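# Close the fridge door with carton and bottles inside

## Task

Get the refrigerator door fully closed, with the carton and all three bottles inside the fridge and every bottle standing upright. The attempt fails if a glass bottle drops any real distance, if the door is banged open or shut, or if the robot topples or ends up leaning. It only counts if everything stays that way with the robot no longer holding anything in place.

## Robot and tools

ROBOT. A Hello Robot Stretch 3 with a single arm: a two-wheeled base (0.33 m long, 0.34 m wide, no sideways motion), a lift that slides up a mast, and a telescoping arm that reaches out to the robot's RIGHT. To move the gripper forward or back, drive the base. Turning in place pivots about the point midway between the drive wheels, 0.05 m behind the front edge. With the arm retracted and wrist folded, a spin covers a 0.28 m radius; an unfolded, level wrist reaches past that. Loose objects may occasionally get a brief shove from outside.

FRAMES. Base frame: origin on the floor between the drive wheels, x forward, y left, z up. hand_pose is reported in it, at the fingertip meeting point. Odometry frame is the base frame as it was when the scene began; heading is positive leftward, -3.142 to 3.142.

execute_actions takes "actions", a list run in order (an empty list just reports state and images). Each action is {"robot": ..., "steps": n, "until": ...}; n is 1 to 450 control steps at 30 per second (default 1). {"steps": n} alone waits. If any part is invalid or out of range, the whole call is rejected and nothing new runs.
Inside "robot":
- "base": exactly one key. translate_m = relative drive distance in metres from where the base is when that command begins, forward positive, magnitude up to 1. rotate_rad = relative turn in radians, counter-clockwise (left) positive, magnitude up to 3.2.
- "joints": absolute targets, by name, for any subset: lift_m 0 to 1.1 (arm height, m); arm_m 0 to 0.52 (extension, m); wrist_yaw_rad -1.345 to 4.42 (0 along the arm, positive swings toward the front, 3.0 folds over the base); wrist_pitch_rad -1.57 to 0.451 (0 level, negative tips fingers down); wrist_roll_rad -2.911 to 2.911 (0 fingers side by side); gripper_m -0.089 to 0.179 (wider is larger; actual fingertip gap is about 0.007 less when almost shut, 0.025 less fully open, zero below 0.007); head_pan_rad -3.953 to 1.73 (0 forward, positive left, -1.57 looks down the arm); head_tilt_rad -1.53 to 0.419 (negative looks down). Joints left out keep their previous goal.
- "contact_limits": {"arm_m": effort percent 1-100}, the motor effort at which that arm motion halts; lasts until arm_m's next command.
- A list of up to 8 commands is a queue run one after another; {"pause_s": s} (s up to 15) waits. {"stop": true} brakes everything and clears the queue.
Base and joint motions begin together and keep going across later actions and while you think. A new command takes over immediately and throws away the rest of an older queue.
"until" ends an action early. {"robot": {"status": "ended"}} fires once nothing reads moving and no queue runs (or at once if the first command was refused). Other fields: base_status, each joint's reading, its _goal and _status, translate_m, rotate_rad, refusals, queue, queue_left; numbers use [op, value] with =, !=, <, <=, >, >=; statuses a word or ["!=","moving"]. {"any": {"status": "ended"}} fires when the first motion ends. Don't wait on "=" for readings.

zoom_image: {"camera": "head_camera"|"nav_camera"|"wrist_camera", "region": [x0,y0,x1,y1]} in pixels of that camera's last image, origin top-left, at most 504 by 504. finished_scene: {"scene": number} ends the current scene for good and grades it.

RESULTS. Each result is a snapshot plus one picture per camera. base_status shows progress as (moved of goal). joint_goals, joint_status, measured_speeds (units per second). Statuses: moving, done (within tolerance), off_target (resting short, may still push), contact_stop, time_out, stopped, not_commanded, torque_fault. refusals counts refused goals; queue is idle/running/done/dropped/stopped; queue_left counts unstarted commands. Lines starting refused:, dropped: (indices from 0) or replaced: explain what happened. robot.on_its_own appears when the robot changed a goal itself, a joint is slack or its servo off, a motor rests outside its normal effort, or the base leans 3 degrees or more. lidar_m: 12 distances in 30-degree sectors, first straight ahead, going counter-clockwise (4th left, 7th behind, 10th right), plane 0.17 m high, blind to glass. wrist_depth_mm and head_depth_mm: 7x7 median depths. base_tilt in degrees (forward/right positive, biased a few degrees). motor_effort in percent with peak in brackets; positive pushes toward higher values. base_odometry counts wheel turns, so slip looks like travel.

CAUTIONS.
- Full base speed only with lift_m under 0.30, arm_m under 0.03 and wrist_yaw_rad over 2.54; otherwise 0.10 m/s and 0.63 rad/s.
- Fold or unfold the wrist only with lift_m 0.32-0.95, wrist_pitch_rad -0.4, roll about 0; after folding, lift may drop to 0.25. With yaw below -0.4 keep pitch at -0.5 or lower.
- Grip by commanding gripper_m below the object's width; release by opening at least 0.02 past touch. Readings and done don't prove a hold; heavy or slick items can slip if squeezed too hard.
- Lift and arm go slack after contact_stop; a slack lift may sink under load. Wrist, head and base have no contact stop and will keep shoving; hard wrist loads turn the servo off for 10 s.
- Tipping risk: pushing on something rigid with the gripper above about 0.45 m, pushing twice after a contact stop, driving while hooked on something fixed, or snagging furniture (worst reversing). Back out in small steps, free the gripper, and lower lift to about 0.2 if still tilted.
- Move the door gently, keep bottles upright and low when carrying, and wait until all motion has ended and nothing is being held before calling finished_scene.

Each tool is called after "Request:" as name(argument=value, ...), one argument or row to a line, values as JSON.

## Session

Request:
execute_actions(
  actions=[],
)

Scene clock: 0.00 s.
robot.base_odometry: x=+0.000 y=+0.000 heading=+0.000 (m, m, rad; robot's odometry frame)
robot.turned_by_wheels: +0.000 (rad since the last result)
robot.turned_by_imu: +0.000 (rad since the last result)
robot.base_tilt: forward=+1.2 right=+1.0 (deg)
robot.lidar_m: 3.29 2.01 2.57 2.17 1.70 1.68 1.45 1.19 1.17 1.28 1.90 3.06
robot.head_depth_mm: 1848 2402 3200 3153 3167 3137 2623 / 1864 2420 3408 3417 3379 3321 2610 / 1851 2556 3680 3685 3675 3529 2613 / 1863 2723 3976 3969 - 3763 2591 / 1870 2775 3722 3657 3647 3557 2605 / 1875 2788 3309 3270 3234 3240 2589 / 1891 2779 2954 2956 2987 2954 2560
robot.base_status: not_commanded
robot.joint_positions: lift_m=+0.506 arm_m=+0.003 wrist_yaw_rad=+2.860 wrist_pitch_rad=-0.447 wrist_roll_rad=-0.015 gripper_m=+0.037 head_pan_rad=+0.018 head_tilt_rad=+0.006
robot.joint_goals: lift_m=+0.506 arm_m=+0.003 wrist_yaw_rad=+2.860 wrist_pitch_rad=-0.447 wrist_roll_rad=-0.015 gripper_m=+0.037 head_pan_rad=+0.018 head_tilt_rad=+0.006
robot.joint_status: lift_m=not_commanded arm_m=not_commanded wrist_yaw_rad=not_commanded wrist_pitch_rad=not_commanded wrist_roll_rad=not_commanded gripper_m=not_commanded head_pan_rad=not_commanded head_tilt_rad=not_commanded
robot.measured_speeds: translate_m=+0.000 rotate_rad=+0.000 lift_m=+0.000 arm_m=+0.000 wrist_yaw_rad=+0.000 wrist_pitch_rad=+0.000 wrist_roll_rad=+0.000 head_pan_rad=+0.000 head_tilt_rad=+0.000
robot: refusals=0 queue=idle queue_left=0
robot.motor_effort: left_wheel=-1 right_wheel=+0 lift_m=+40 arm_m=+0 wrist_yaw_rad=+1 wrist_pitch_rad=+6 wrist_roll_rad=+0 gripper_m=+0 head_pan_rad=+0 head_tilt_rad=+2 (%)
robot.hand_pose: x=+0.0400 y=+0.0641 z=+0.5119 quat_wxyz=(+0.252, +0.699, +0.061, +0.666) (m; robot's base frame)
robot.wrist_depth_mm: - - - - - - - / - - - - - - - / - - - - - - - / - - - - - - - / 914 - 937 887 902 895 855 / 761 - - 737 725 745 727 / 673 648 653 659 650 641 637
pictures: head_camera (sideways: a quarter turn clockwise sets it upright), nav_camera (sideways: a quarter turn counterclockwise sets it upright), wrist_camera
camera_calibration (this result's frames):
head_camera: T_world_to_cam=[[0.0533338, -0.0187925, -0.9984, 1.31365], [-0.081052, 0.996442, -0.0230854, 0.0332873], [0.995282, 0.0821536, 0.0516209, -0.116452], [0, 0, 0, 1]] pos_world=[0.048539, 0.00108485, 1.31833]
nav_camera: T_world_to_cam=[[0.0464682, 0.00713626, 0.998894, -1.26127], [0.0274855, -0.999605, 0.00586272, 0.0456132], [0.998542, 0.0271827, -0.046646, 0.0118562], [0, 0, 0, 1]] pos_world=[0.0455165, 0.0542737, 1.26016]
wrist_camera: T_world_to_cam=[[0.958445, -0.285262, -0.00286558, -0.0199109], [-0.170424, -0.564491, -0.807654, 0.486242], [0.228775, 0.774581, -0.589649, 0.409467], [0, 0, 0, 1]] pos_world=[0.00827495, -0.0483655, 0.6341]
Images, in order (width x height): head_camera 896x504, nav_camera 672x504, wrist_camera 644x364.

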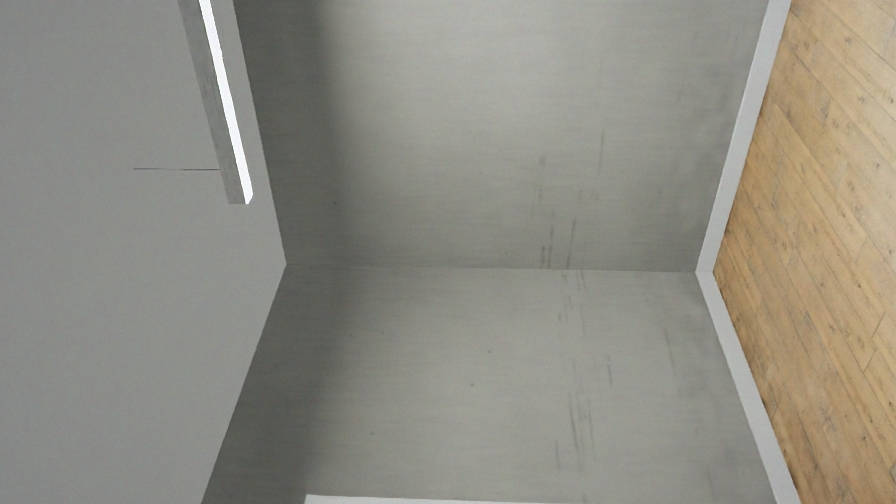

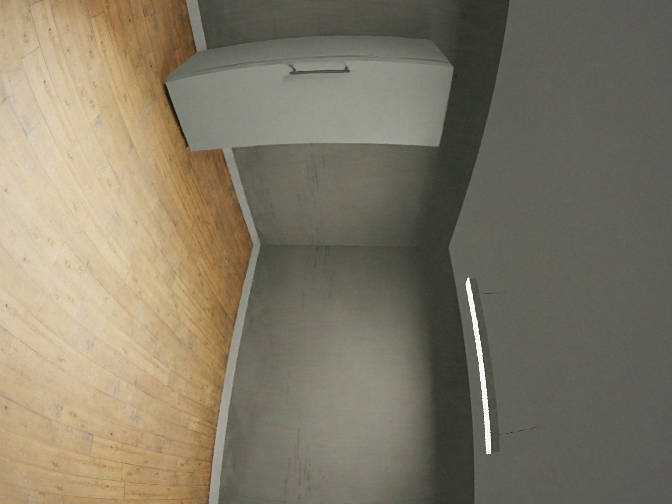

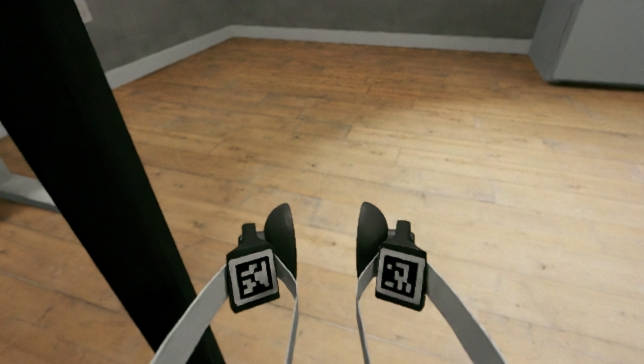

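Request:
execute_actions(
  actions=[
    {"robot":[{"base":{"rotate_rad":0.9},"joints":{"head_pan_rad":-1.0,"head_tilt_rad":-0.8,"lift_m":0.28,"wrist_pitch_rad":-0.4,"wrist_yaw_rad":3.0}},{"base":{"translate_m":1.0}},{"base":{"translate_m":0.6}}],"steps":450,"until":{"robot":{"status":"ended"}}},
  ],
)

Scene clock: 11.77 s.
robot.base_odometry: x=+0.995 y=+1.253 heading=+0.900 (m, m, rad; robot's odometry frame)
robot.turned_by_wheels: +0.900 (rad since the last result)
robot.turned_by_imu: +0.930 (rad since the last result)
robot.base_tilt: forward=+1.2 right=+1.0 (deg)
robot.lidar_m: 0.97 1.00 1.34 1.74 1.72 2.39 2.77 2.87 3.15 3.01 0.63 0.75
robot.head_depth_mm: 907 2752 2277 1883 1565 1346 1178 / 633 784 1007 1328 1543 1348 1175 / 553 630 736 892 1135 1324 1178 / 565 641 735 856 1055 1287 1183 / 589 668 779 936 1165 1328 1183 / 626 720 853 1041 1340 1358 1187 / 672 786 944 1177 1489 1365 1196
robot.base_status: done (translate_m +0.6000 of +0.6000)
robot.joint_positions: lift_m=+0.281 arm_m=+0.003 wrist_yaw_rad=+2.998 wrist_pitch_rad=-0.419 wrist_roll_rad=-0.015 gripper_m=+0.037 head_pan_rad=-0.993 head_tilt_rad=-0.790
robot.joint_goals: lift_m=+0.280 arm_m=+0.003 wrist_yaw_rad=+3.000 wrist_pitch_rad=-0.400 wrist_roll_rad=-0.015 gripper_m=+0.037 head_pan_rad=-1.000 head_tilt_rad=-0.800
robot.joint_status: lift_m=done arm_m=not_commanded wrist_yaw_rad=done wrist_pitch_rad=done wrist_roll_rad=not_commanded gripper_m=not_commanded head_pan_rad=done head_tilt_rad=done
robot.measured_speeds: translate_m=+0.000 rotate_rad=+0.000 lift_m=+0.000 arm_m=+0.000 wrist_yaw_rad=+0.000 wrist_pitch_rad=+0.000 wrist_roll_rad=+0.000 head_pan_rad=+0.000 head_tilt_rad=+0.000
robot: refusals=0 queue=done queue_left=0
robot.motor_effort: left_wheel=-4(12) right_wheel=+2(6) lift_m=+22(40) arm_m=+0(1) wrist_yaw_rad=+2(2) wrist_pitch_rad=+7(8) wrist_roll_rad=+0(0) gripper_m=+0(1) head_pan_rad=-3(29) head_tilt_rad=-6(56) (%)
robot.hand_pose: x=+0.0109 y=+0.0742 z=+0.2930 quat_wxyz=(+0.196, +0.695, +0.099, +0.685) (m; robot's base frame)
robot.wrist_depth_mm: - - - - - - 965 / - - - - - - 963 / 988 - 970 951 943 920 881 / 730 733 748 737 717 708 703 / 605 602 - 594 606 576 576 / 508 514 - 518 481 485 488 / 450 - - - 426 422 422
pictures: head_camera (sideways: a quarter turn clockwise sets it upright), nav_camera (sideways: a quarter turn counterclockwise sets it upright), wrist_camera
camera_calibration (this result's frames):
head_camera: T_world_to_cam=[[-0.385742, 0.55584, -0.736373, 0.974249], [0.802722, 0.595642, 0.0291125, -0.0400563], [0.454796, -0.579873, -0.675949, 0.833719], [0, 0, 0, 1]] pos_world=[0.0287905, -0.0342159, 1.28213]
nav_camera: T_world_to_cam=[[0.41272, -0.621836, 0.665569, -0.828645], [-0.831771, -0.555112, -0.0028543, 0.0622049], [0.37124, -0.552423, -0.746331, 0.926162], [0, 0, 0, 1]] pos_world=[0.0499106, 0.0308821, 1.24292]
wrist_camera: T_world_to_cam=[[0.988477, -0.15134, -0.00309776, -0.0000298791], [-0.0882246, -0.559367, -0.824211, 0.313741], [0.123004, 0.814987, -0.566274, 0.270537], [0, 0, 0, 1]] pos_world=[-0.00556782, -0.0449924, 0.411787]
Images, in order (width x height): head_camera 896x504, nav_camera 672x504, wrist_camera 644x364.

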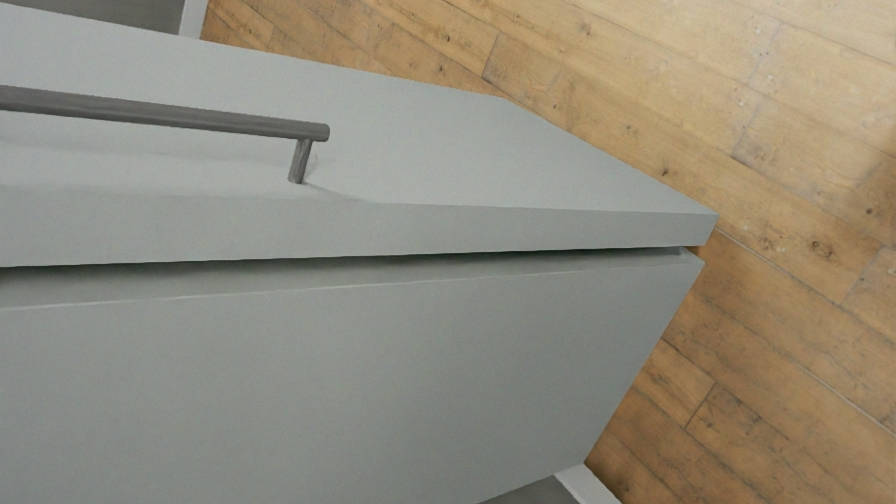

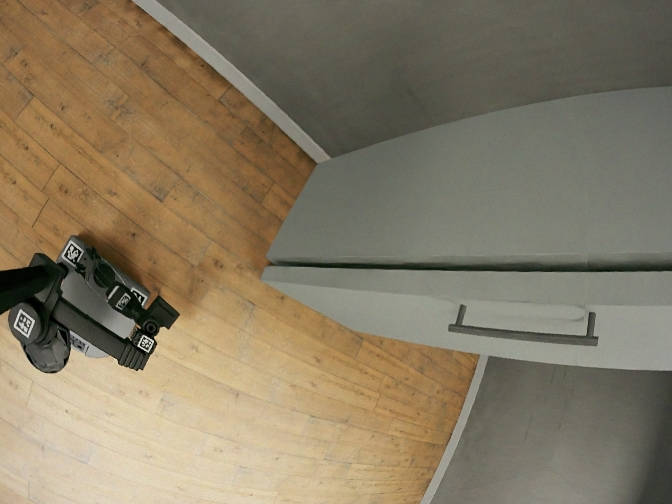

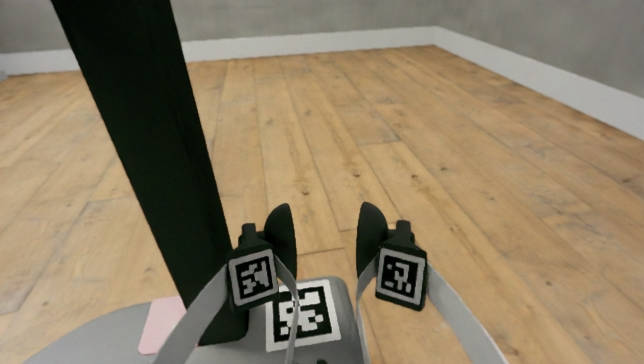

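Request:
execute_actions(
  actions=[
    {"robot":[{"base":{"translate_m":0.425}},{"joints":{"lift_m":0.34,"head_pan_rad":-1.57,"head_tilt_rad":-1.0}},{"joints":{"wrist_yaw_rad":0,"gripper_m":0.085}},{"joints":{"arm_m":0.1}}],"steps":450,"until":{"robot":{"status":"ended"}}},
  ],
)

Scene clock: 20.63 s.
robot.base_odometry: x=+1.259 y=+1.586 heading=+0.900 (m, m, rad; robot's odometry frame)
robot.turned_by_wheels: +0.000 (rad since the last result)
robot.turned_by_imu: +0.005 (rad since the last result)
robot.base_tilt: forward=+1.2 right=+1.0 (deg)
robot.lidar_m: 0.55 0.57 0.76 1.75 1.80 2.03 3.19 3.31 3.12 0.53 0.55 0.57
robot.head_depth_mm: 2449 2032 1807 1571 1389 1245 1113 / 482 579 1707 1552 1382 1276 - / 576 629 725 919 1259 - 1152 / 480 563 680 852 1160 1245 1137 / 479 563 679 852 1150 1255 1128 / 479 563 678 859 1157 1261 1126 / 479 562 678 857 1155 1257 1131
robot.base_status: done (translate_m +0.4250 of +0.4250)
robot.joint_positions: lift_m=+0.339 arm_m=+0.100 wrist_yaw_rad=+0.002 wrist_pitch_rad=-0.419 wrist_roll_rad=-0.015 gripper_m=+0.085 head_pan_rad=-1.563 head_tilt_rad=-0.987
robot.joint_goals: lift_m=+0.340 arm_m=+0.100 wrist_yaw_rad=+0.000 wrist_pitch_rad=-0.400 wrist_roll_rad=-0.015 gripper_m=+0.085 head_pan_rad=-1.570 head_tilt_rad=-1.000
robot.joint_status: lift_m=done arm_m=done wrist_yaw_rad=done wrist_pitch_rad=done wrist_roll_rad=not_commanded gripper_m=done head_pan_rad=done head_tilt_rad=done
robot.measured_speeds: translate_m=+0.000 rotate_rad=+0.000 lift_m=+0.000 arm_m=+0.000 wrist_yaw_rad=+0.000 wrist_pitch_rad=+0.000 wrist_roll_rad=+0.000 head_pan_rad=+0.000 head_tilt_rad=+0.000
robot: refusals=0 queue=done queue_left=0
robot.motor_effort: left_wheel=-4(12) right_wheel=+2(6) lift_m=+55(55) arm_m=+4(6) wrist_yaw_rad=-2(3) wrist_pitch_rad=+7(7) wrist_roll_rad=+0(0) gripper_m=+0(81) head_pan_rad=-2(24) head_tilt_rad=-8(32) (%)
robot.hand_pose: x=-0.0210 y=-0.4691 z=+0.3520 quat_wxyz=(+0.697, +0.149, -0.686, -0.145) (m; robot's base frame)
robot.wrist_depth_mm: 164 166 168 273 174 - - / 180 180 183 254 191 - - / 196 199 201 240 211 - - / 218 220 222 265 237 803 814 / 242 246 246 299 263 658 655 / 275 277 293 307 308 565 547 / 320 323 328 361 462 483 481
pictures: head_camera (sideways: a quarter turn clockwise sets it upright), nav_camera (sideways: a quarter turn counterclockwise sets it upright), wrist_camera
camera_calibration (this result's frames):
head_camera: T_world_to_cam=[[-0.0261122, 0.80714, -0.589782, 0.78104], [0.997267, 0.0618211, 0.0404514, -0.0559961], [0.0691109, -0.587114, -0.806549, 1.00591], [0, 0, 0, 1]] pos_world=[0.00671852, -0.0363646, 1.27422]
nav_camera: T_world_to_cam=[[0.0131193, -0.862056, 0.506644, -0.619154], [-0.999823, -0.0181263, -0.00495187, 0.0659598], [0.0134523, -0.506489, -0.862141, 1.07891], [0, 0, 0, 1]] pos_world=[0.0595572, 0.0139066, 1.24419]
wrist_camera: T_world_to_cam=[[-0.999979, 0.00570749, -0.00309994, -0.0186106], [0.00578643, 0.56609, -0.824323, 0.58558], [-0.00294997, -0.824323, -0.566111, -0.0210019], [0, 0, 0, 1]] pos_world=[-0.0220606, -0.348697, 0.47076]
Images, in order (width x height): head_camera 896x504, nav_camera 672x504, wrist_camera 644x364.

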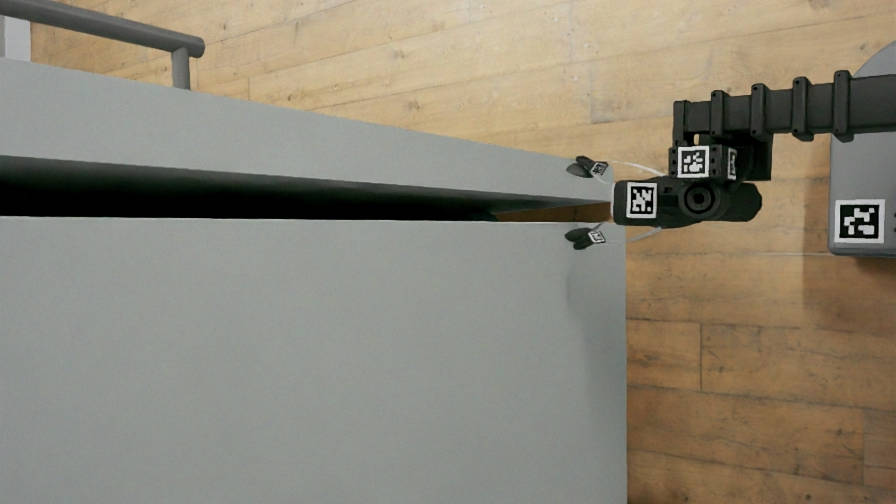

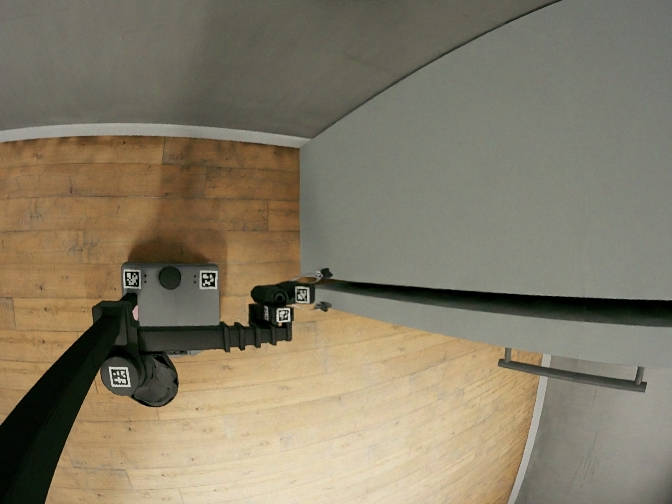

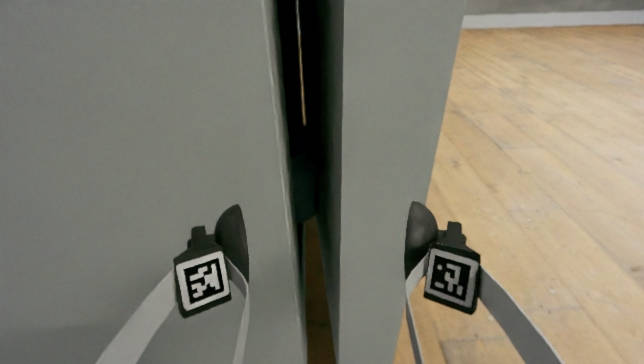

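Request:
execute_actions(
  actions=[
    {"robot":[{"base":{"translate_m":-0.046}},{"joints":{"arm_m":0.21},"contact_limits":{"arm_m":15}},{"base":{"translate_m":-0.14}},{"joints":{"arm_m":0.12}},{"base":{"translate_m":0.12},"joints":{"gripper_m":0}}],"steps":450,"until":{"robot":{"status":"ended"}}},
  ],
)

Scene clock: 31.20 s.
robot.base_odometry: x=+1.218 y=+1.534 heading=+0.900 (m, m, rad; robot's odometry frame)
robot.turned_by_wheels: +0.000 (rad since the last result)
robot.turned_by_imu: +0.002 (rad since the last result)
robot.base_tilt: forward=+1.2 right=+1.0 (deg)
robot.lidar_m: 0.61 0.63 0.85 1.75 1.81 1.98 3.11 3.22 3.16 0.53 0.55 0.64
robot.head_depth_mm: 2641 2159 1799 1565 1382 1231 1116 / 2505 2044 1813 1570 1390 1258 - / 486 571 709 972 1368 - 1156 / 673 866 906 1052 1293 1245 1143 / 501 579 681 857 1161 1254 1129 / 482 565 681 859 1155 1260 1135 / 481 566 681 860 1160 1253 1133
robot.base_status: done (translate_m +0.1200 of +0.1200)
robot.joint_positions: lift_m=+0.339 arm_m=+0.120 wrist_yaw_rad=+0.003 wrist_pitch_rad=-0.418 wrist_roll_rad=-0.015 gripper_m=+0.000 head_pan_rad=-1.563 head_tilt_rad=-0.987
robot.joint_goals: lift_m=+0.340 arm_m=+0.120 wrist_yaw_rad=+0.000 wrist_pitch_rad=-0.400 wrist_roll_rad=-0.015 gripper_m=+0.000 head_pan_rad=-1.570 head_tilt_rad=-1.000
robot.joint_status: lift_m=done arm_m=done wrist_yaw_rad=done wrist_pitch_rad=done wrist_roll_rad=not_commanded gripper_m=done head_pan_rad=done head_tilt_rad=done
robot.measured_speeds: translate_m=+0.000 rotate_rad=+0.000 lift_m=+0.000 arm_m=+0.000 wrist_yaw_rad=+0.000 wrist_pitch_rad=+0.000 wrist_roll_rad=+0.000 head_pan_rad=+0.000 head_tilt_rad=+0.000
robot: refusals=0 queue=done queue_left=0
robot.motor_effort: left_wheel=-4(12) right_wheel=+2(7) lift_m=+54(54) arm_m=-4(5) wrist_yaw_rad=-2(11) wrist_pitch_rad=+7(8) wrist_roll_rad=+0(0) gripper_m=-1(79) head_pan_rad=-2(3) head_tilt_rad=-8(8) (%)
robot.hand_pose: x=-0.0210 y=-0.4896 z=+0.3522 quat_wxyz=(+0.697, +0.149, -0.686, -0.145) (m; robot's base frame)
robot.wrist_depth_mm: 148 169 408 157 - - - / 161 168 406 170 - - - / 177 181 403 188 - - - / 194 198 295 209 828 809 814 / 218 221 330 - 672 666 657 / 248 251 277 - 572 551 559 / 289 291 371 317 483 488 478
pictures: head_camera (sideways: a quarter turn clockwise sets it upright), nav_camera (sideways: a quarter turn counterclockwise sets it upright), wrist_camera
camera_calibration (this result's frames):
head_camera: T_world_to_cam=[[-0.0258882, 0.807184, -0.589732, 0.780973], [0.997284, 0.0615415, 0.0404547, -0.0560006], [0.0689474, -0.587083, -0.806585, 1.00596], [0, 0, 0, 1]] pos_world=[0.00670841, -0.036363, 1.27422]
nav_camera: T_world_to_cam=[[0.01288, -0.862091, 0.50659, -0.619082], [-0.999828, -0.0178481, -0.0049525, 0.0659607], [0.0133112, -0.506439, -0.862173, 1.07895], [0, 0, 0, 1]] pos_world=[0.059561, 0.0138954, 1.24419]
wrist_camera: T_world_to_cam=[[-0.99998, 0.00550442, -0.00310654, -0.0185445], [0.00567459, 0.565404, -0.824795, 0.597209], [-0.00278357, -0.824796, -0.565424, -0.0383245], [0, 0, 0, 1]] pos_world=[-0.0220397, -0.369172, 0.470847]
Images, in order (width x height): head_camera 896x504, nav_camera 672x504, wrist_camera 644x364.

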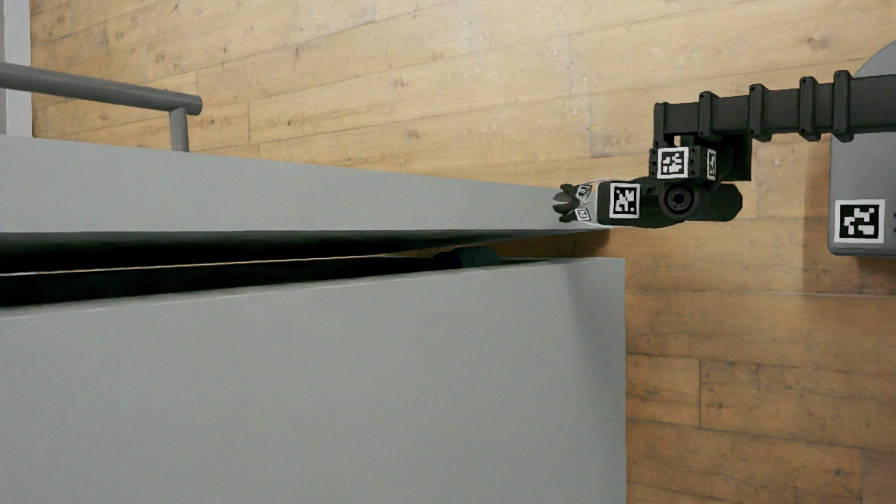

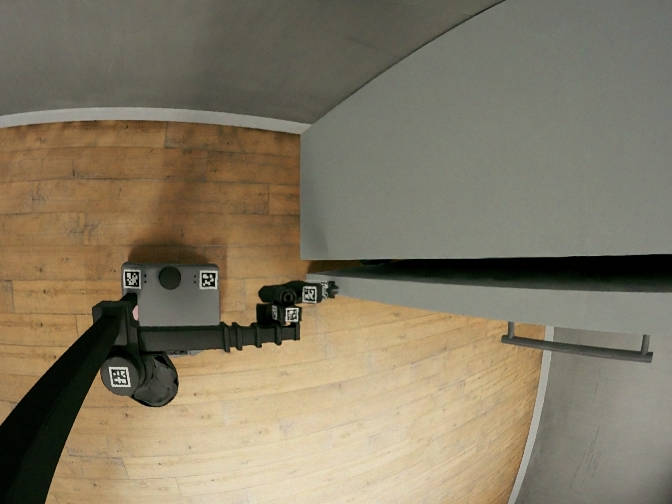

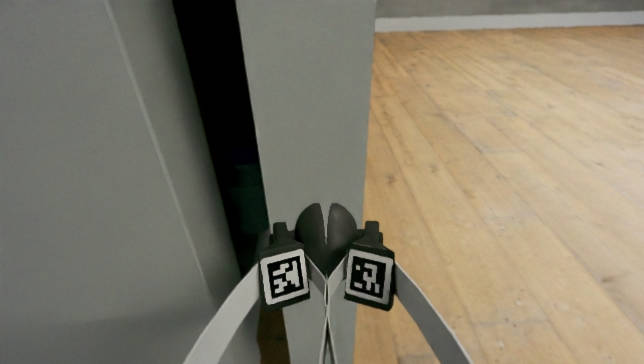

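Request:
execute_actions(
  actions=[
    {"robot":[{"base":{"translate_m":0.018},"joints":{"gripper_m":0.09}},{"joints":{"arm_m":0.21},"contact_limits":{"arm_m":15}},{"base":{"translate_m":-0.14}},{"joints":{"arm_m":0.27,"gripper_m":0.17}},{"base":{"translate_m":-0.17}},{"joints":{"arm_m":0.35,"head_pan_rad":-1.3,"head_tilt_rad":-0.85}},{"base":{"translate_m":-0.12}},{"joints":{"arm_m":0.45}}],"steps":450,"until":{"robot":{"status":"ended"}}},
    {"steps":450,"until":{"robot":{"status":"ended"}}},
  ],
)

Scene clock: 51.03 s.
robot.base_odometry: x=+0.962 y=+1.212 heading=+0.900 (m, m, rad; robot's odometry frame)
robot.turned_by_wheels: +0.000 (rad since the last result)
robot.turned_by_imu: +0.003 (rad since the last result)
robot.base_tilt: forward=+1.2 right=+1.0 (deg)
robot.lidar_m: 1.03 1.06 1.41 1.74 1.68 2.39 2.71 2.82 3.17 0.91 0.72 0.76
robot.head_depth_mm: 803 902 1018 1215 1426 1297 1141 / 858 961 1101 1290 1435 1304 1158 / 918 1041 1203 1426 1504 1304 1152 / 982 1128 1318 1583 1519 1314 1155 / 1062 1211 1408 1597 1483 1317 1163 / 1019 1204 1280 1289 1337 1324 1161 / 1017 1248 1272 946 1143 1316 1169
robot.base_status: done (translate_m -0.1200 of -0.1200)
robot.joint_positions: lift_m=+0.339 arm_m=+0.450 wrist_yaw_rad=+0.002 wrist_pitch_rad=-0.419 wrist_roll_rad=-0.017 gripper_m=+0.170 head_pan_rad=-1.307 head_tilt_rad=-0.853
robot.joint_goals: lift_m=+0.340 arm_m=+0.450 wrist_yaw_rad=+0.000 wrist_pitch_rad=-0.400 wrist_roll_rad=-0.017 gripper_m=+0.170 head_pan_rad=-1.300 head_tilt_rad=-0.850
robot.joint_status: lift_m=done arm_m=done wrist_yaw_rad=done wrist_pitch_rad=done wrist_roll_rad=not_commanded gripper_m=done head_pan_rad=done head_tilt_rad=done
robot.measured_speeds: translate_m=+0.000 rotate_rad=+0.000 lift_m=+0.000 arm_m=+0.000 wrist_yaw_rad=+0.000 wrist_pitch_rad=+0.000 wrist_roll_rad=+0.000 head_pan_rad=+0.000 head_tilt_rad=+0.000
robot: refusals=0 queue=done queue_left=0
robot.motor_effort: left_wheel=-4(11) right_wheel=+2(10) lift_m=+53(54) arm_m=+4(7) wrist_yaw_rad=-2(18) wrist_pitch_rad=+7(10) wrist_roll_rad=+1(1) gripper_m=+1(83) head_pan_rad=+2(15) head_tilt_rad=+2(20) (%)
robot.hand_pose: x=-0.0210 y=-0.8190 z=+0.3519 quat_wxyz=(+0.698, +0.149, -0.685, -0.145) (m; robot's base frame)
robot.wrist_depth_mm: 282 257 231 210 196 - - / 326 285 255 228 215 - - / 379 323 284 251 242 - - / 432 374 324 282 277 809 802 / 537 423 365 318 629 682 665 / 579 518 432 364 542 556 564 / 481 492 484 433 467 487 468
pictures: head_camera (sideways: a quarter turn clockwise sets it upright), nav_camera (sideways: a quarter turn counterclockwise sets it upright), wrist_camera
camera_calibration (this result's frames):
head_camera: T_world_to_cam=[[-0.207089, 0.690939, -0.692616, 0.916135], [0.947846, 0.31703, 0.0328605, -0.0458186], [0.242285, -0.649689, -0.720557, 0.893033], [0, 0, 0, 1]] pos_world=[0.0167822, -0.0382738, 1.27952]
nav_camera: T_world_to_cam=[[0.211197, -0.75763, 0.61757, -0.764874], [-0.962518, -0.271195, -0.00353696, 0.063891], [0.170162, -0.593675, -0.786508, 0.979632], [0, 0, 0, 1]] pos_world=[0.0563398, 0.0194184, 1.24308]
wrist_camera: T_world_to_cam=[[-0.999985, 0.00510846, -0.00178392, -0.0175642], [0.00436408, 0.566507, -0.824045, 0.783796], [-0.003199, -0.824041, -0.566521, -0.309155], [0, 0, 0, 1]] pos_world=[-0.0219735, -0.698692, 0.470709]
Images, in order (width x height): head_camera 896x504, nav_camera 672x504, wrist_camera 644x364.

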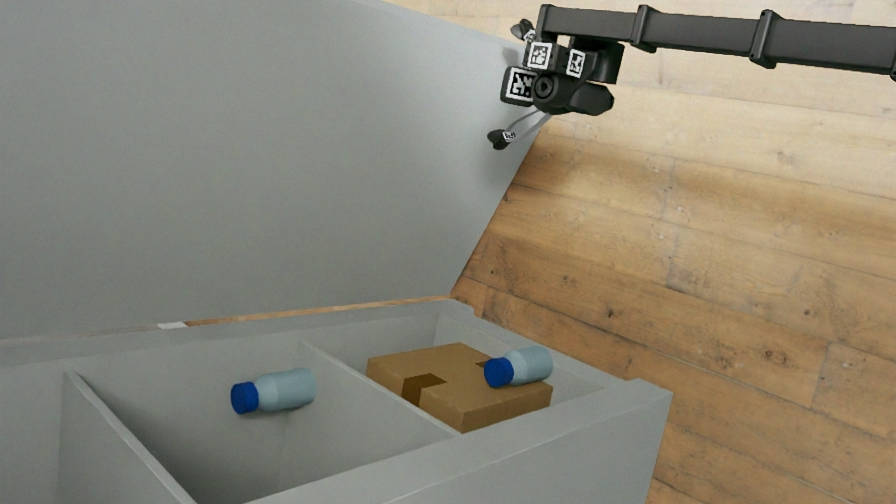

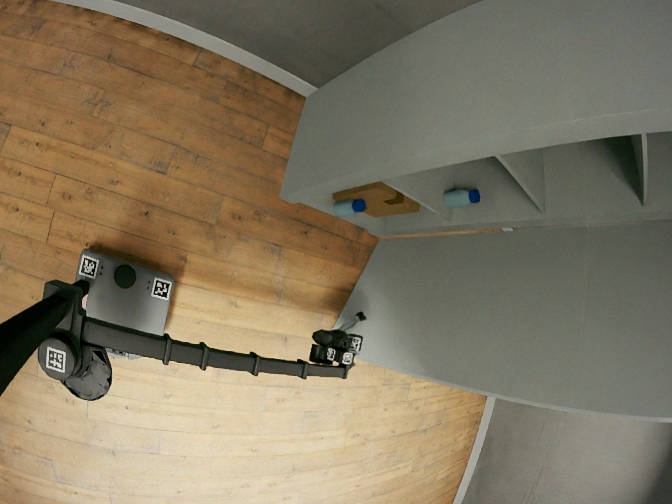

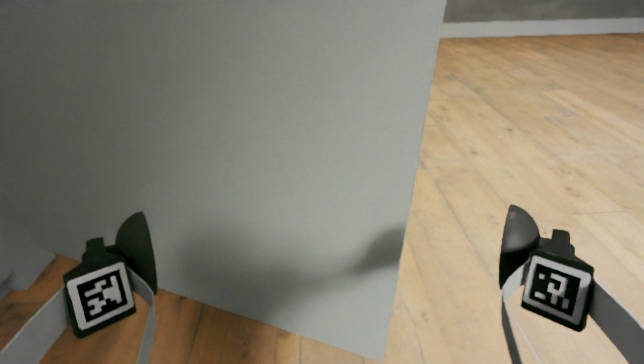

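Request:
execute_actions(
  actions=[
    {"robot":[{"joints":{"arm_m":0.02,"wrist_yaw_rad":1.57,"gripper_m":0.12}},{"base":{"rotate_rad":-1.2}},{"base":{"translate_m":0.29}},{"base":{"rotate_rad":1.2}},{"joints":{"arm_m":0.35,"head_pan_rad":-1.1,"head_tilt_rad":-1.0}},{"joints":{"lift_m":0.178},"base":{"translate_m":0.05}}],"steps":450,"until":{"robot":{"status":"ended"}}},
    {"steps":450,"until":{"robot":{"status":"ended"}}},
  ],
)

Scene clock: 71.03 s.
robot.base_odometry: x=+1.270 y=+1.165 heading=+0.900 (m, m, rad; robot's odometry frame)
robot.turned_by_wheels: +0.000 (rad since the last result)
robot.turned_by_imu: +0.007 (rad since the last result)
robot.base_tilt: forward=+1.2 right=+1.1 (deg)
robot.lidar_m: 0.88 0.91 1.22 2.01 1.98 2.78 2.85 2.96 0.73 0.73 0.47 0.42
robot.head_depth_mm: 730 833 962 1133 1311 1258 1119 / 790 909 1062 1283 1418 1240 1138 / 833 963 1170 1472 1388 1242 1142 / 758 988 1064 1239 1330 1249 1125 / 712 1037 1092 964 1114 1212 1128 / 717 599 596 658 843 1234 1127 / 407 435 495 640 1008 1261 1132
robot.base_status: done (translate_m +0.0500 of +0.0500)
robot.joint_positions: lift_m=+0.179 arm_m=+0.350 wrist_yaw_rad=+1.568 wrist_pitch_rad=-0.419 wrist_roll_rad=-0.016 gripper_m=+0.120 head_pan_rad=-1.107 head_tilt_rad=-0.987
robot.joint_goals: lift_m=+0.178 arm_m=+0.350 wrist_yaw_rad=+1.570 wrist_pitch_rad=-0.400 wrist_roll_rad=-0.016 gripper_m=+0.120 head_pan_rad=-1.100 head_tilt_rad=-1.000
robot.joint_status: lift_m=done arm_m=done wrist_yaw_rad=done wrist_pitch_rad=done wrist_roll_rad=not_commanded gripper_m=done head_pan_rad=done head_tilt_rad=done
robot.measured_speeds: translate_m=+0.000 rotate_rad=+0.000 lift_m=+0.000 arm_m=+0.000 wrist_yaw_rad=+0.000 wrist_pitch_rad=+0.000 wrist_roll_rad=+0.000 head_pan_rad=+0.000 head_tilt_rad=+0.000
robot: refusals=0 queue=done queue_left=0
robot.motor_effort: left_wheel=-4(10) right_wheel=+2(6) lift_m=+21(55) arm_m=+4(4) wrist_yaw_rad=+2(6) wrist_pitch_rad=+7(7) wrist_roll_rad=+0(0) gripper_m=+2(84) head_pan_rad=+3(14) head_tilt_rad=-8(26) (%)
robot.hand_pose: x=+0.2029 y=-0.4954 z=+0.1910 quat_wxyz=(+0.597, +0.589, -0.380, +0.389) (m; robot's base frame)
robot.wrist_depth_mm: 220 277 503 239 271 275 315 / 238 278 515 242 293 302 346 / 269 276 426 253 325 331 352 / 515 296 324 284 322 328 329 / 454 323 335 340 347 344 358 / 385 383 376 372 369 - 368 / 335 325 324 321 320 317 316
pictures: head_camera (sideways: a quarter turn clockwise sets it upright), nav_camera (sideways: a quarter turn counterclockwise sets it upright), wrist_camera
camera_calibration (this result's frames):
head_camera: T_world_to_cam=[[-0.378987, 0.713253, -0.589609, 0.782967], [0.868111, 0.494719, 0.0404629, -0.0552233], [0.320551, -0.496511, -0.806675, 1.00454], [0, 0, 0, 1]] pos_world=[0.0226686, -0.03237, 1.27421]
nav_camera: T_world_to_cam=[[0.391501, -0.768262, 0.506459, -0.621221], [-0.889647, -0.456623, -0.00495406, 0.0652906], [0.235067, -0.44863, -0.86225, 1.0777], [0, 0, 0, 1]] pos_world=[0.0479628, 0.0360403, 1.24419]
wrist_camera: T_world_to_cam=[[-0.00985628, -0.999949, -0.00197805, -0.494353], [-0.566431, 0.00721334, -0.824078, 0.305632], [0.82405, -0.00700191, -0.566473, 0.103952], [0, 0, 0, 1]] pos_world=[0.0825851, -0.495805, 0.309773]
Images, in order (width x height): head_camera 896x504, nav_camera 672x504, wrist_camera 644x364.

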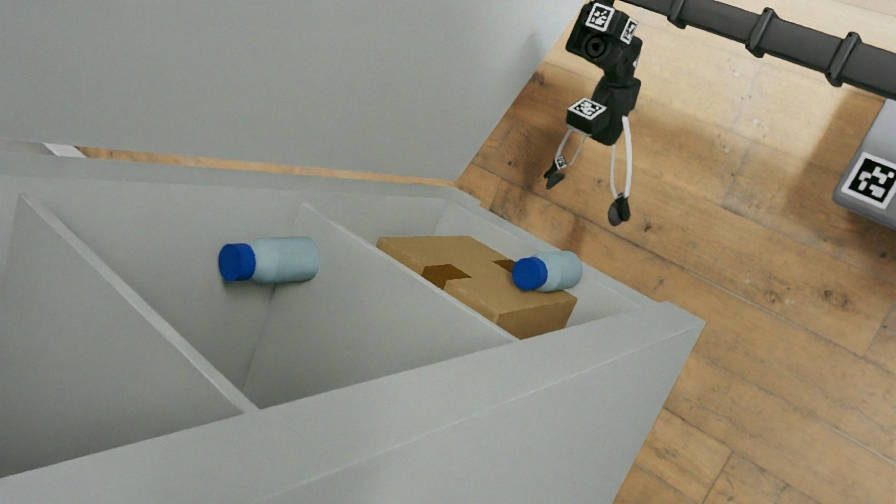

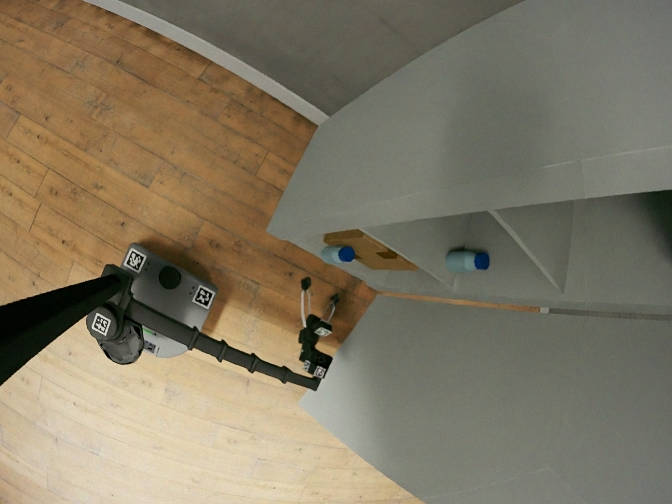

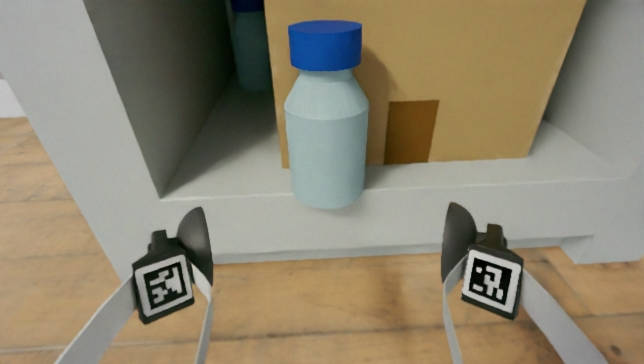

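Request:
execute_actions(
  actions=[
    {"robot":[{"base":{"translate_m":0.138},"joints":{"arm_m":0.354}},{"joints":{"gripper_m":0.01}},{"joints":{"lift_m":0.195}},{"base":{"translate_m":-0.07}},{"joints":{"lift_m":0.6,"head_tilt_rad":-0.8}},{"base":{"translate_m":0.19}}],"steps":450,"until":{"robot":{"status":"ended"}}},
    {"steps":450,"until":{"robot":{"status":"ended"}}},
  ],
)

Scene clock: 85.30 s.
robot.base_odometry: x=+1.430 y=+1.367 heading=+0.900 (m, m, rad; robot's odometry frame)
robot.turned_by_wheels: +0.000 (rad since the last result)
robot.turned_by_imu: +0.004 (rad since the last result)
robot.base_tilt: forward=+1.2 right=+1.0 (deg)
robot.lidar_m: 0.62 0.64 0.86 2.02 2.08 2.16 3.11 3.23 0.80 0.27 0.27 0.37
robot.head_depth_mm: - - 657 1021 1138 1312 1169 / - - - 317 392 1259 1174 / - - 292 331 399 501 713 / - - 302 355 433 559 788 / - 288 321 384 477 630 942 / - 297 344 416 529 729 1118 / - 310 370 456 596 859 1167
robot.base_status: done (translate_m +0.1900 of +0.1900)
robot.joint_positions: lift_m=+0.599 arm_m=+0.354 wrist_yaw_rad=+1.569 wrist_pitch_rad=-0.458 wrist_roll_rad=-0.016 gripper_m=+0.017 head_pan_rad=-1.107 head_tilt_rad=-0.803
robot.joint_goals: lift_m=+0.600 arm_m=+0.354 wrist_yaw_rad=+1.570 wrist_pitch_rad=-0.400 wrist_roll_rad=-0.016 gripper_m=+0.016 head_pan_rad=-1.100 head_tilt_rad=-0.800
robot.joint_status: lift_m=done arm_m=done wrist_yaw_rad=done wrist_pitch_rad=done wrist_roll_rad=not_commanded gripper_m=done head_pan_rad=done head_tilt_rad=done
robot.measured_speeds: translate_m=+0.000 rotate_rad=+0.000 lift_m=+0.000 arm_m=+0.000 wrist_yaw_rad=+0.000 wrist_pitch_rad=+0.000 wrist_roll_rad=+0.000 head_pan_rad=+0.000 head_tilt_rad=+0.000
robot: refusals=0 queue=done queue_left=0
robot.on_its_own: gripper_m is held at +0.016, not at your +0.010, by its stall guard, which is not easing now
robot.motor_effort: left_wheel=-4(9) right_wheel=+2(5) lift_m=+59(61) arm_m=+4(5) wrist_yaw_rad=+1(2) wrist_pitch_rad=+22(23) wrist_roll_rad=+0(0) gripper_m=-20(95) head_pan_rad=+3(2) head_tilt_rad=+2(26) (%)
robot.hand_pose: x=+0.1979 y=-0.4994 z=+0.6032 quat_wxyz=(+0.604, +0.597, -0.369, +0.378) (m; robot's base frame)
robot.wrist_depth_mm: 210 300 388 395 397 401 332 / 209 297 416 130 430 437 335 / 207 291 421 105 415 434 341 / 204 290 361 123 346 347 324 / 202 277 282 125 136 287 284 / 200 246 236 134 151 245 242 / 198 219 217 154 210 213 211
pictures: head_camera (sideways: a quarter turn clockwise sets it upright), nav_camera (sideways: a quarter turn counterclockwise sets it upright), wrist_camera
camera_calibration (this result's frames):
head_camera: T_world_to_cam=[[-0.324653, 0.604554, -0.727403, 0.962186], [0.865165, 0.500594, 0.0299108, -0.041476], [0.382216, -0.619613, -0.685558, 0.84666], [0, 0, 0, 1]] pos_world=[0.0246531, -0.0363286, 1.28157]
nav_camera: T_world_to_cam=[[0.343567, -0.672341, 0.655683, -0.815341], [-0.889282, -0.457349, -0.00299891, 0.062744], [0.301892, -0.582057, -0.75503, 0.937898], [0, 0, 0, 1]] pos_world=[0.0527775, 0.0264185, 1.24293]
wrist_camera: T_world_to_cam=[[-0.0099305, -0.999949, -0.00168444, -0.49776], [-0.597811, 0.00728718, -0.801604, 0.635207], [0.801575, -0.00695335, -0.597853, 0.364997], [0, 0, 0, 1]] pos_world=[0.0822185, -0.499826, 0.726561]
Images, in order (width x height): head_camera 896x504, nav_camera 672x504, wrist_camera 644x364.

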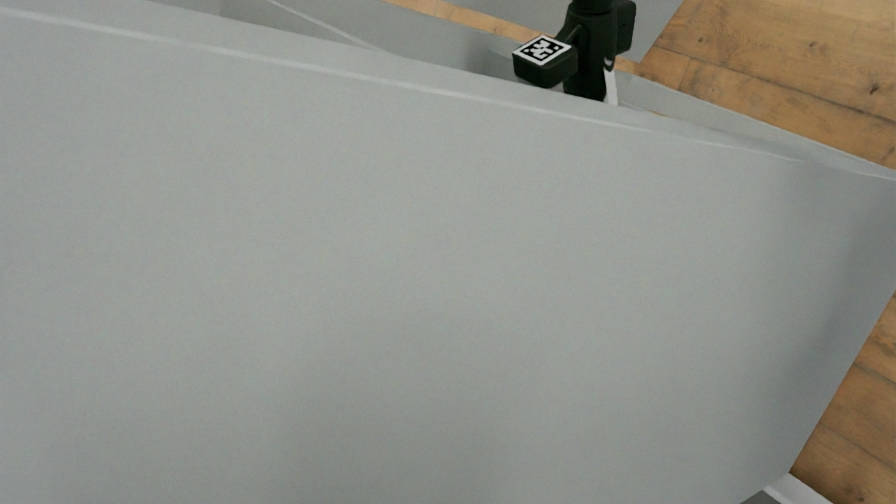

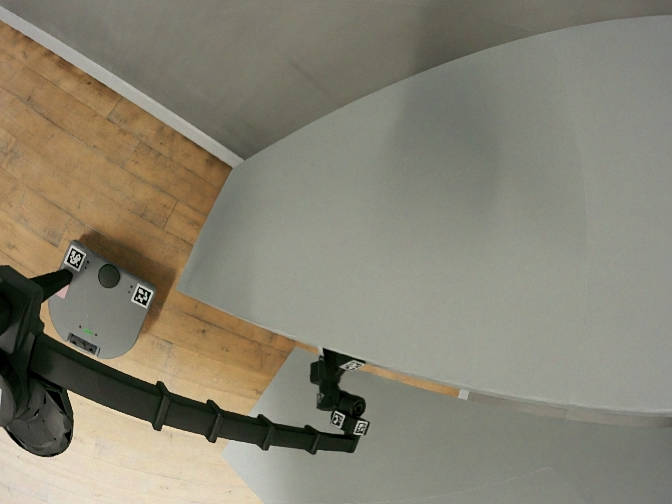

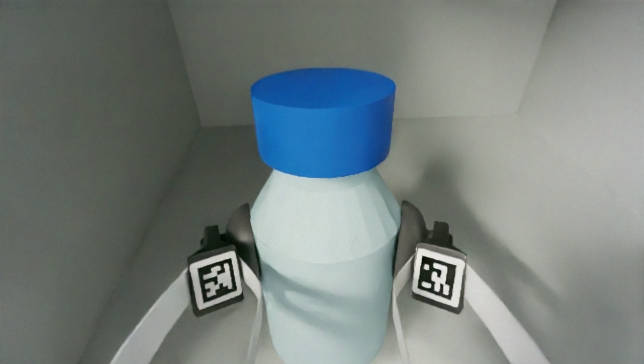

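Request:
execute_actions(
  actions=[
    {"robot":[{"joints":{"lift_m":0.566}},{"joints":{"gripper_m":0.13}},{"base":{"translate_m":-0.35}},{"base":{"rotate_rad":0.74},"joints":{"arm_m":0.0,"gripper_m":0}},{"base":{"translate_m":-0.92},"joints":{"lift_m":0.35}},{"joints":{"arm_m":0.4}}],"steps":450,"until":{"robot":{"status":"ended"}}},
    {"steps":450,"until":{"robot":{"status":"ended"}}},
  ],
)

Scene clock: 110.90 s.
robot.base_odometry: x=+1.276 y=+0.175 heading=+1.640 (m, m, rad; robot's odometry frame)
robot.turned_by_wheels: +0.740 (rad since the last result)
robot.turned_by_imu: +0.751 (rad since the last result)
robot.base_tilt: forward=+1.2 right=+1.0 (deg)
robot.lidar_m: 1.85 2.62 2.21 2.53 2.10 2.09 2.32 2.16 2.15 2.04 0.50 1.14
robot.head_depth_mm: 1780 2056 2229 1851 1554 1307 1162 / 1705 1973 2186 1865 1556 1310 1169 / 1657 1889 2142 1863 1564 1340 1174 / 1526 1758 2000 1886 1524 1313 1170 / 435 485 548 633 790 1299 1180 / 410 473 1306 1504 1581 1349 1176 / 1238 1469 1408 1422 1527 1354 1191
robot.base_status: done (translate_m -0.9200 of -0.9200)
robot.joint_positions: lift_m=+0.351 arm_m=+0.400 wrist_yaw_rad=+1.569 wrist_pitch_rad=-0.418 wrist_roll_rad=-0.016 gripper_m=+0.000 head_pan_rad=-1.107 head_tilt_rad=-0.803
robot.joint_goals: lift_m=+0.350 arm_m=+0.400 wrist_yaw_rad=+1.570 wrist_pitch_rad=-0.400 wrist_roll_rad=-0.016 gripper_m=+0.000 head_pan_rad=-1.100 head_tilt_rad=-0.800
robot.joint_status: lift_m=done arm_m=done wrist_yaw_rad=done wrist_pitch_rad=done wrist_roll_rad=not_commanded gripper_m=done head_pan_rad=done head_tilt_rad=done
robot.measured_speeds: translate_m=+0.000 rotate_rad=+0.000 lift_m=+0.000 arm_m=+0.000 wrist_yaw_rad=+0.000 wrist_pitch_rad=+0.000 wrist_roll_rad=+0.000 head_pan_rad=+0.000 head_tilt_rad=+0.000
robot: refusals=0 queue=done queue_left=0
robot.motor_effort: left_wheel=-3(12) right_wheel=+2(5) lift_m=+21(57) arm_m=+4(5) wrist_yaw_rad=+2(1) wrist_pitch_rad=+7(22) wrist_roll_rad=+0(0) gripper_m=-2(80) head_pan_rad=+2(3) head_tilt_rad=+2(2) (%)
robot.hand_pose: x=+0.2030 y=-0.5453 z=+0.3632 quat_wxyz=(+0.597, +0.589, -0.381, +0.389) (m; robot's base frame)
robot.wrist_depth_mm: - 188 216 251 304 384 847 / - 204 231 275 336 435 942 / - 226 252 302 381 508 979 / 880 800 273 335 437 608 822 / 708 699 298 - 510 654 675 / 595 582 323 - 578 575 563 / 507 513 405 487 502 502 486
pictures: head_camera (sideways: a quarter turn clockwise sets it upright), nav_camera (sideways: a quarter turn counterclockwise sets it upright), wrist_camera
camera_calibration (this result's frames):
head_camera: T_world_to_cam=[[-0.324575, 0.604395, -0.72757, 0.962403], [0.865161, 0.500602, 0.0298961, -0.0414569], [0.382292, -0.619762, -0.685382, 0.846431], [0, 0, 0, 1]] pos_world=[0.0246554, -0.036333, 1.28158]
nav_camera: T_world_to_cam=[[0.343497, -0.672197, 0.655866, -0.81558], [-0.889281, -0.457351, -0.00299624, 0.0627405], [0.301975, -0.58222, -0.754871, 0.93769], [0, 0, 0, 1]] pos_world=[0.0527838, 0.0264057, 1.24293]
wrist_camera: T_world_to_cam=[[-0.0095447, -0.999952, -0.00198372, -0.543998], [-0.565792, 0.00703626, -0.824518, 0.447872], [0.824493, -0.0067474, -0.565833, 0.200874], [0, 0, 0, 1]] pos_world=[0.0825912, -0.545768, 0.481861]
Images, in order (width x height): head_camera 896x504, nav_camera 672x504, wrist_camera 644x364.

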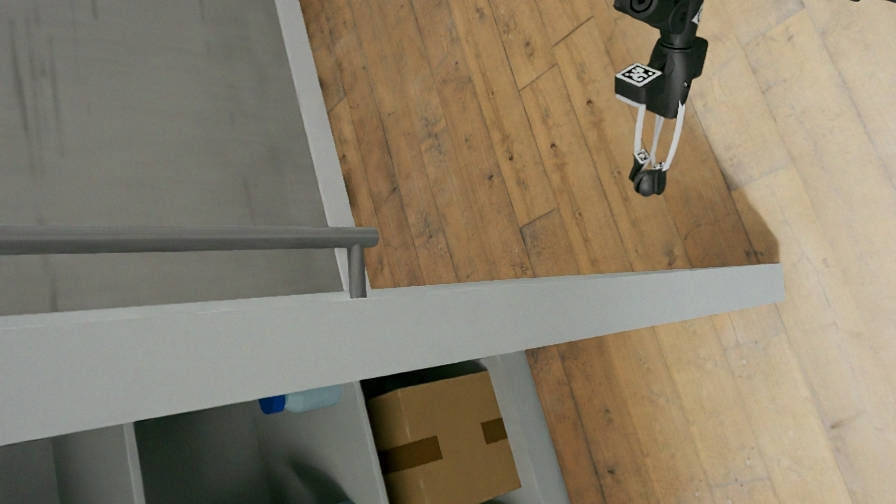

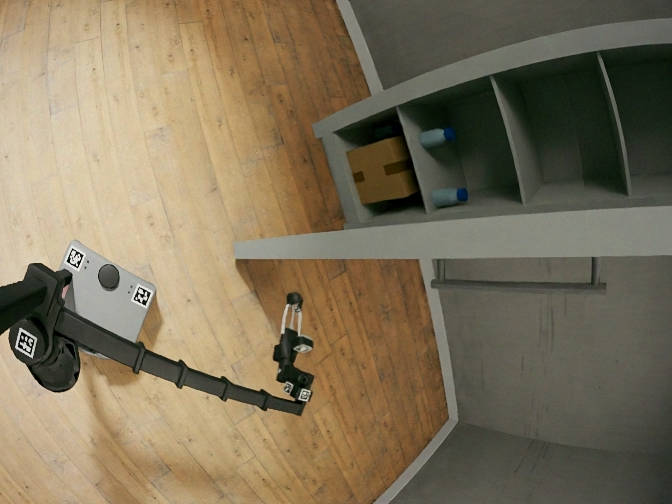

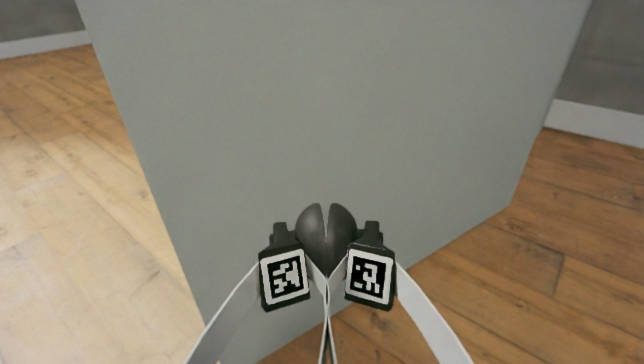

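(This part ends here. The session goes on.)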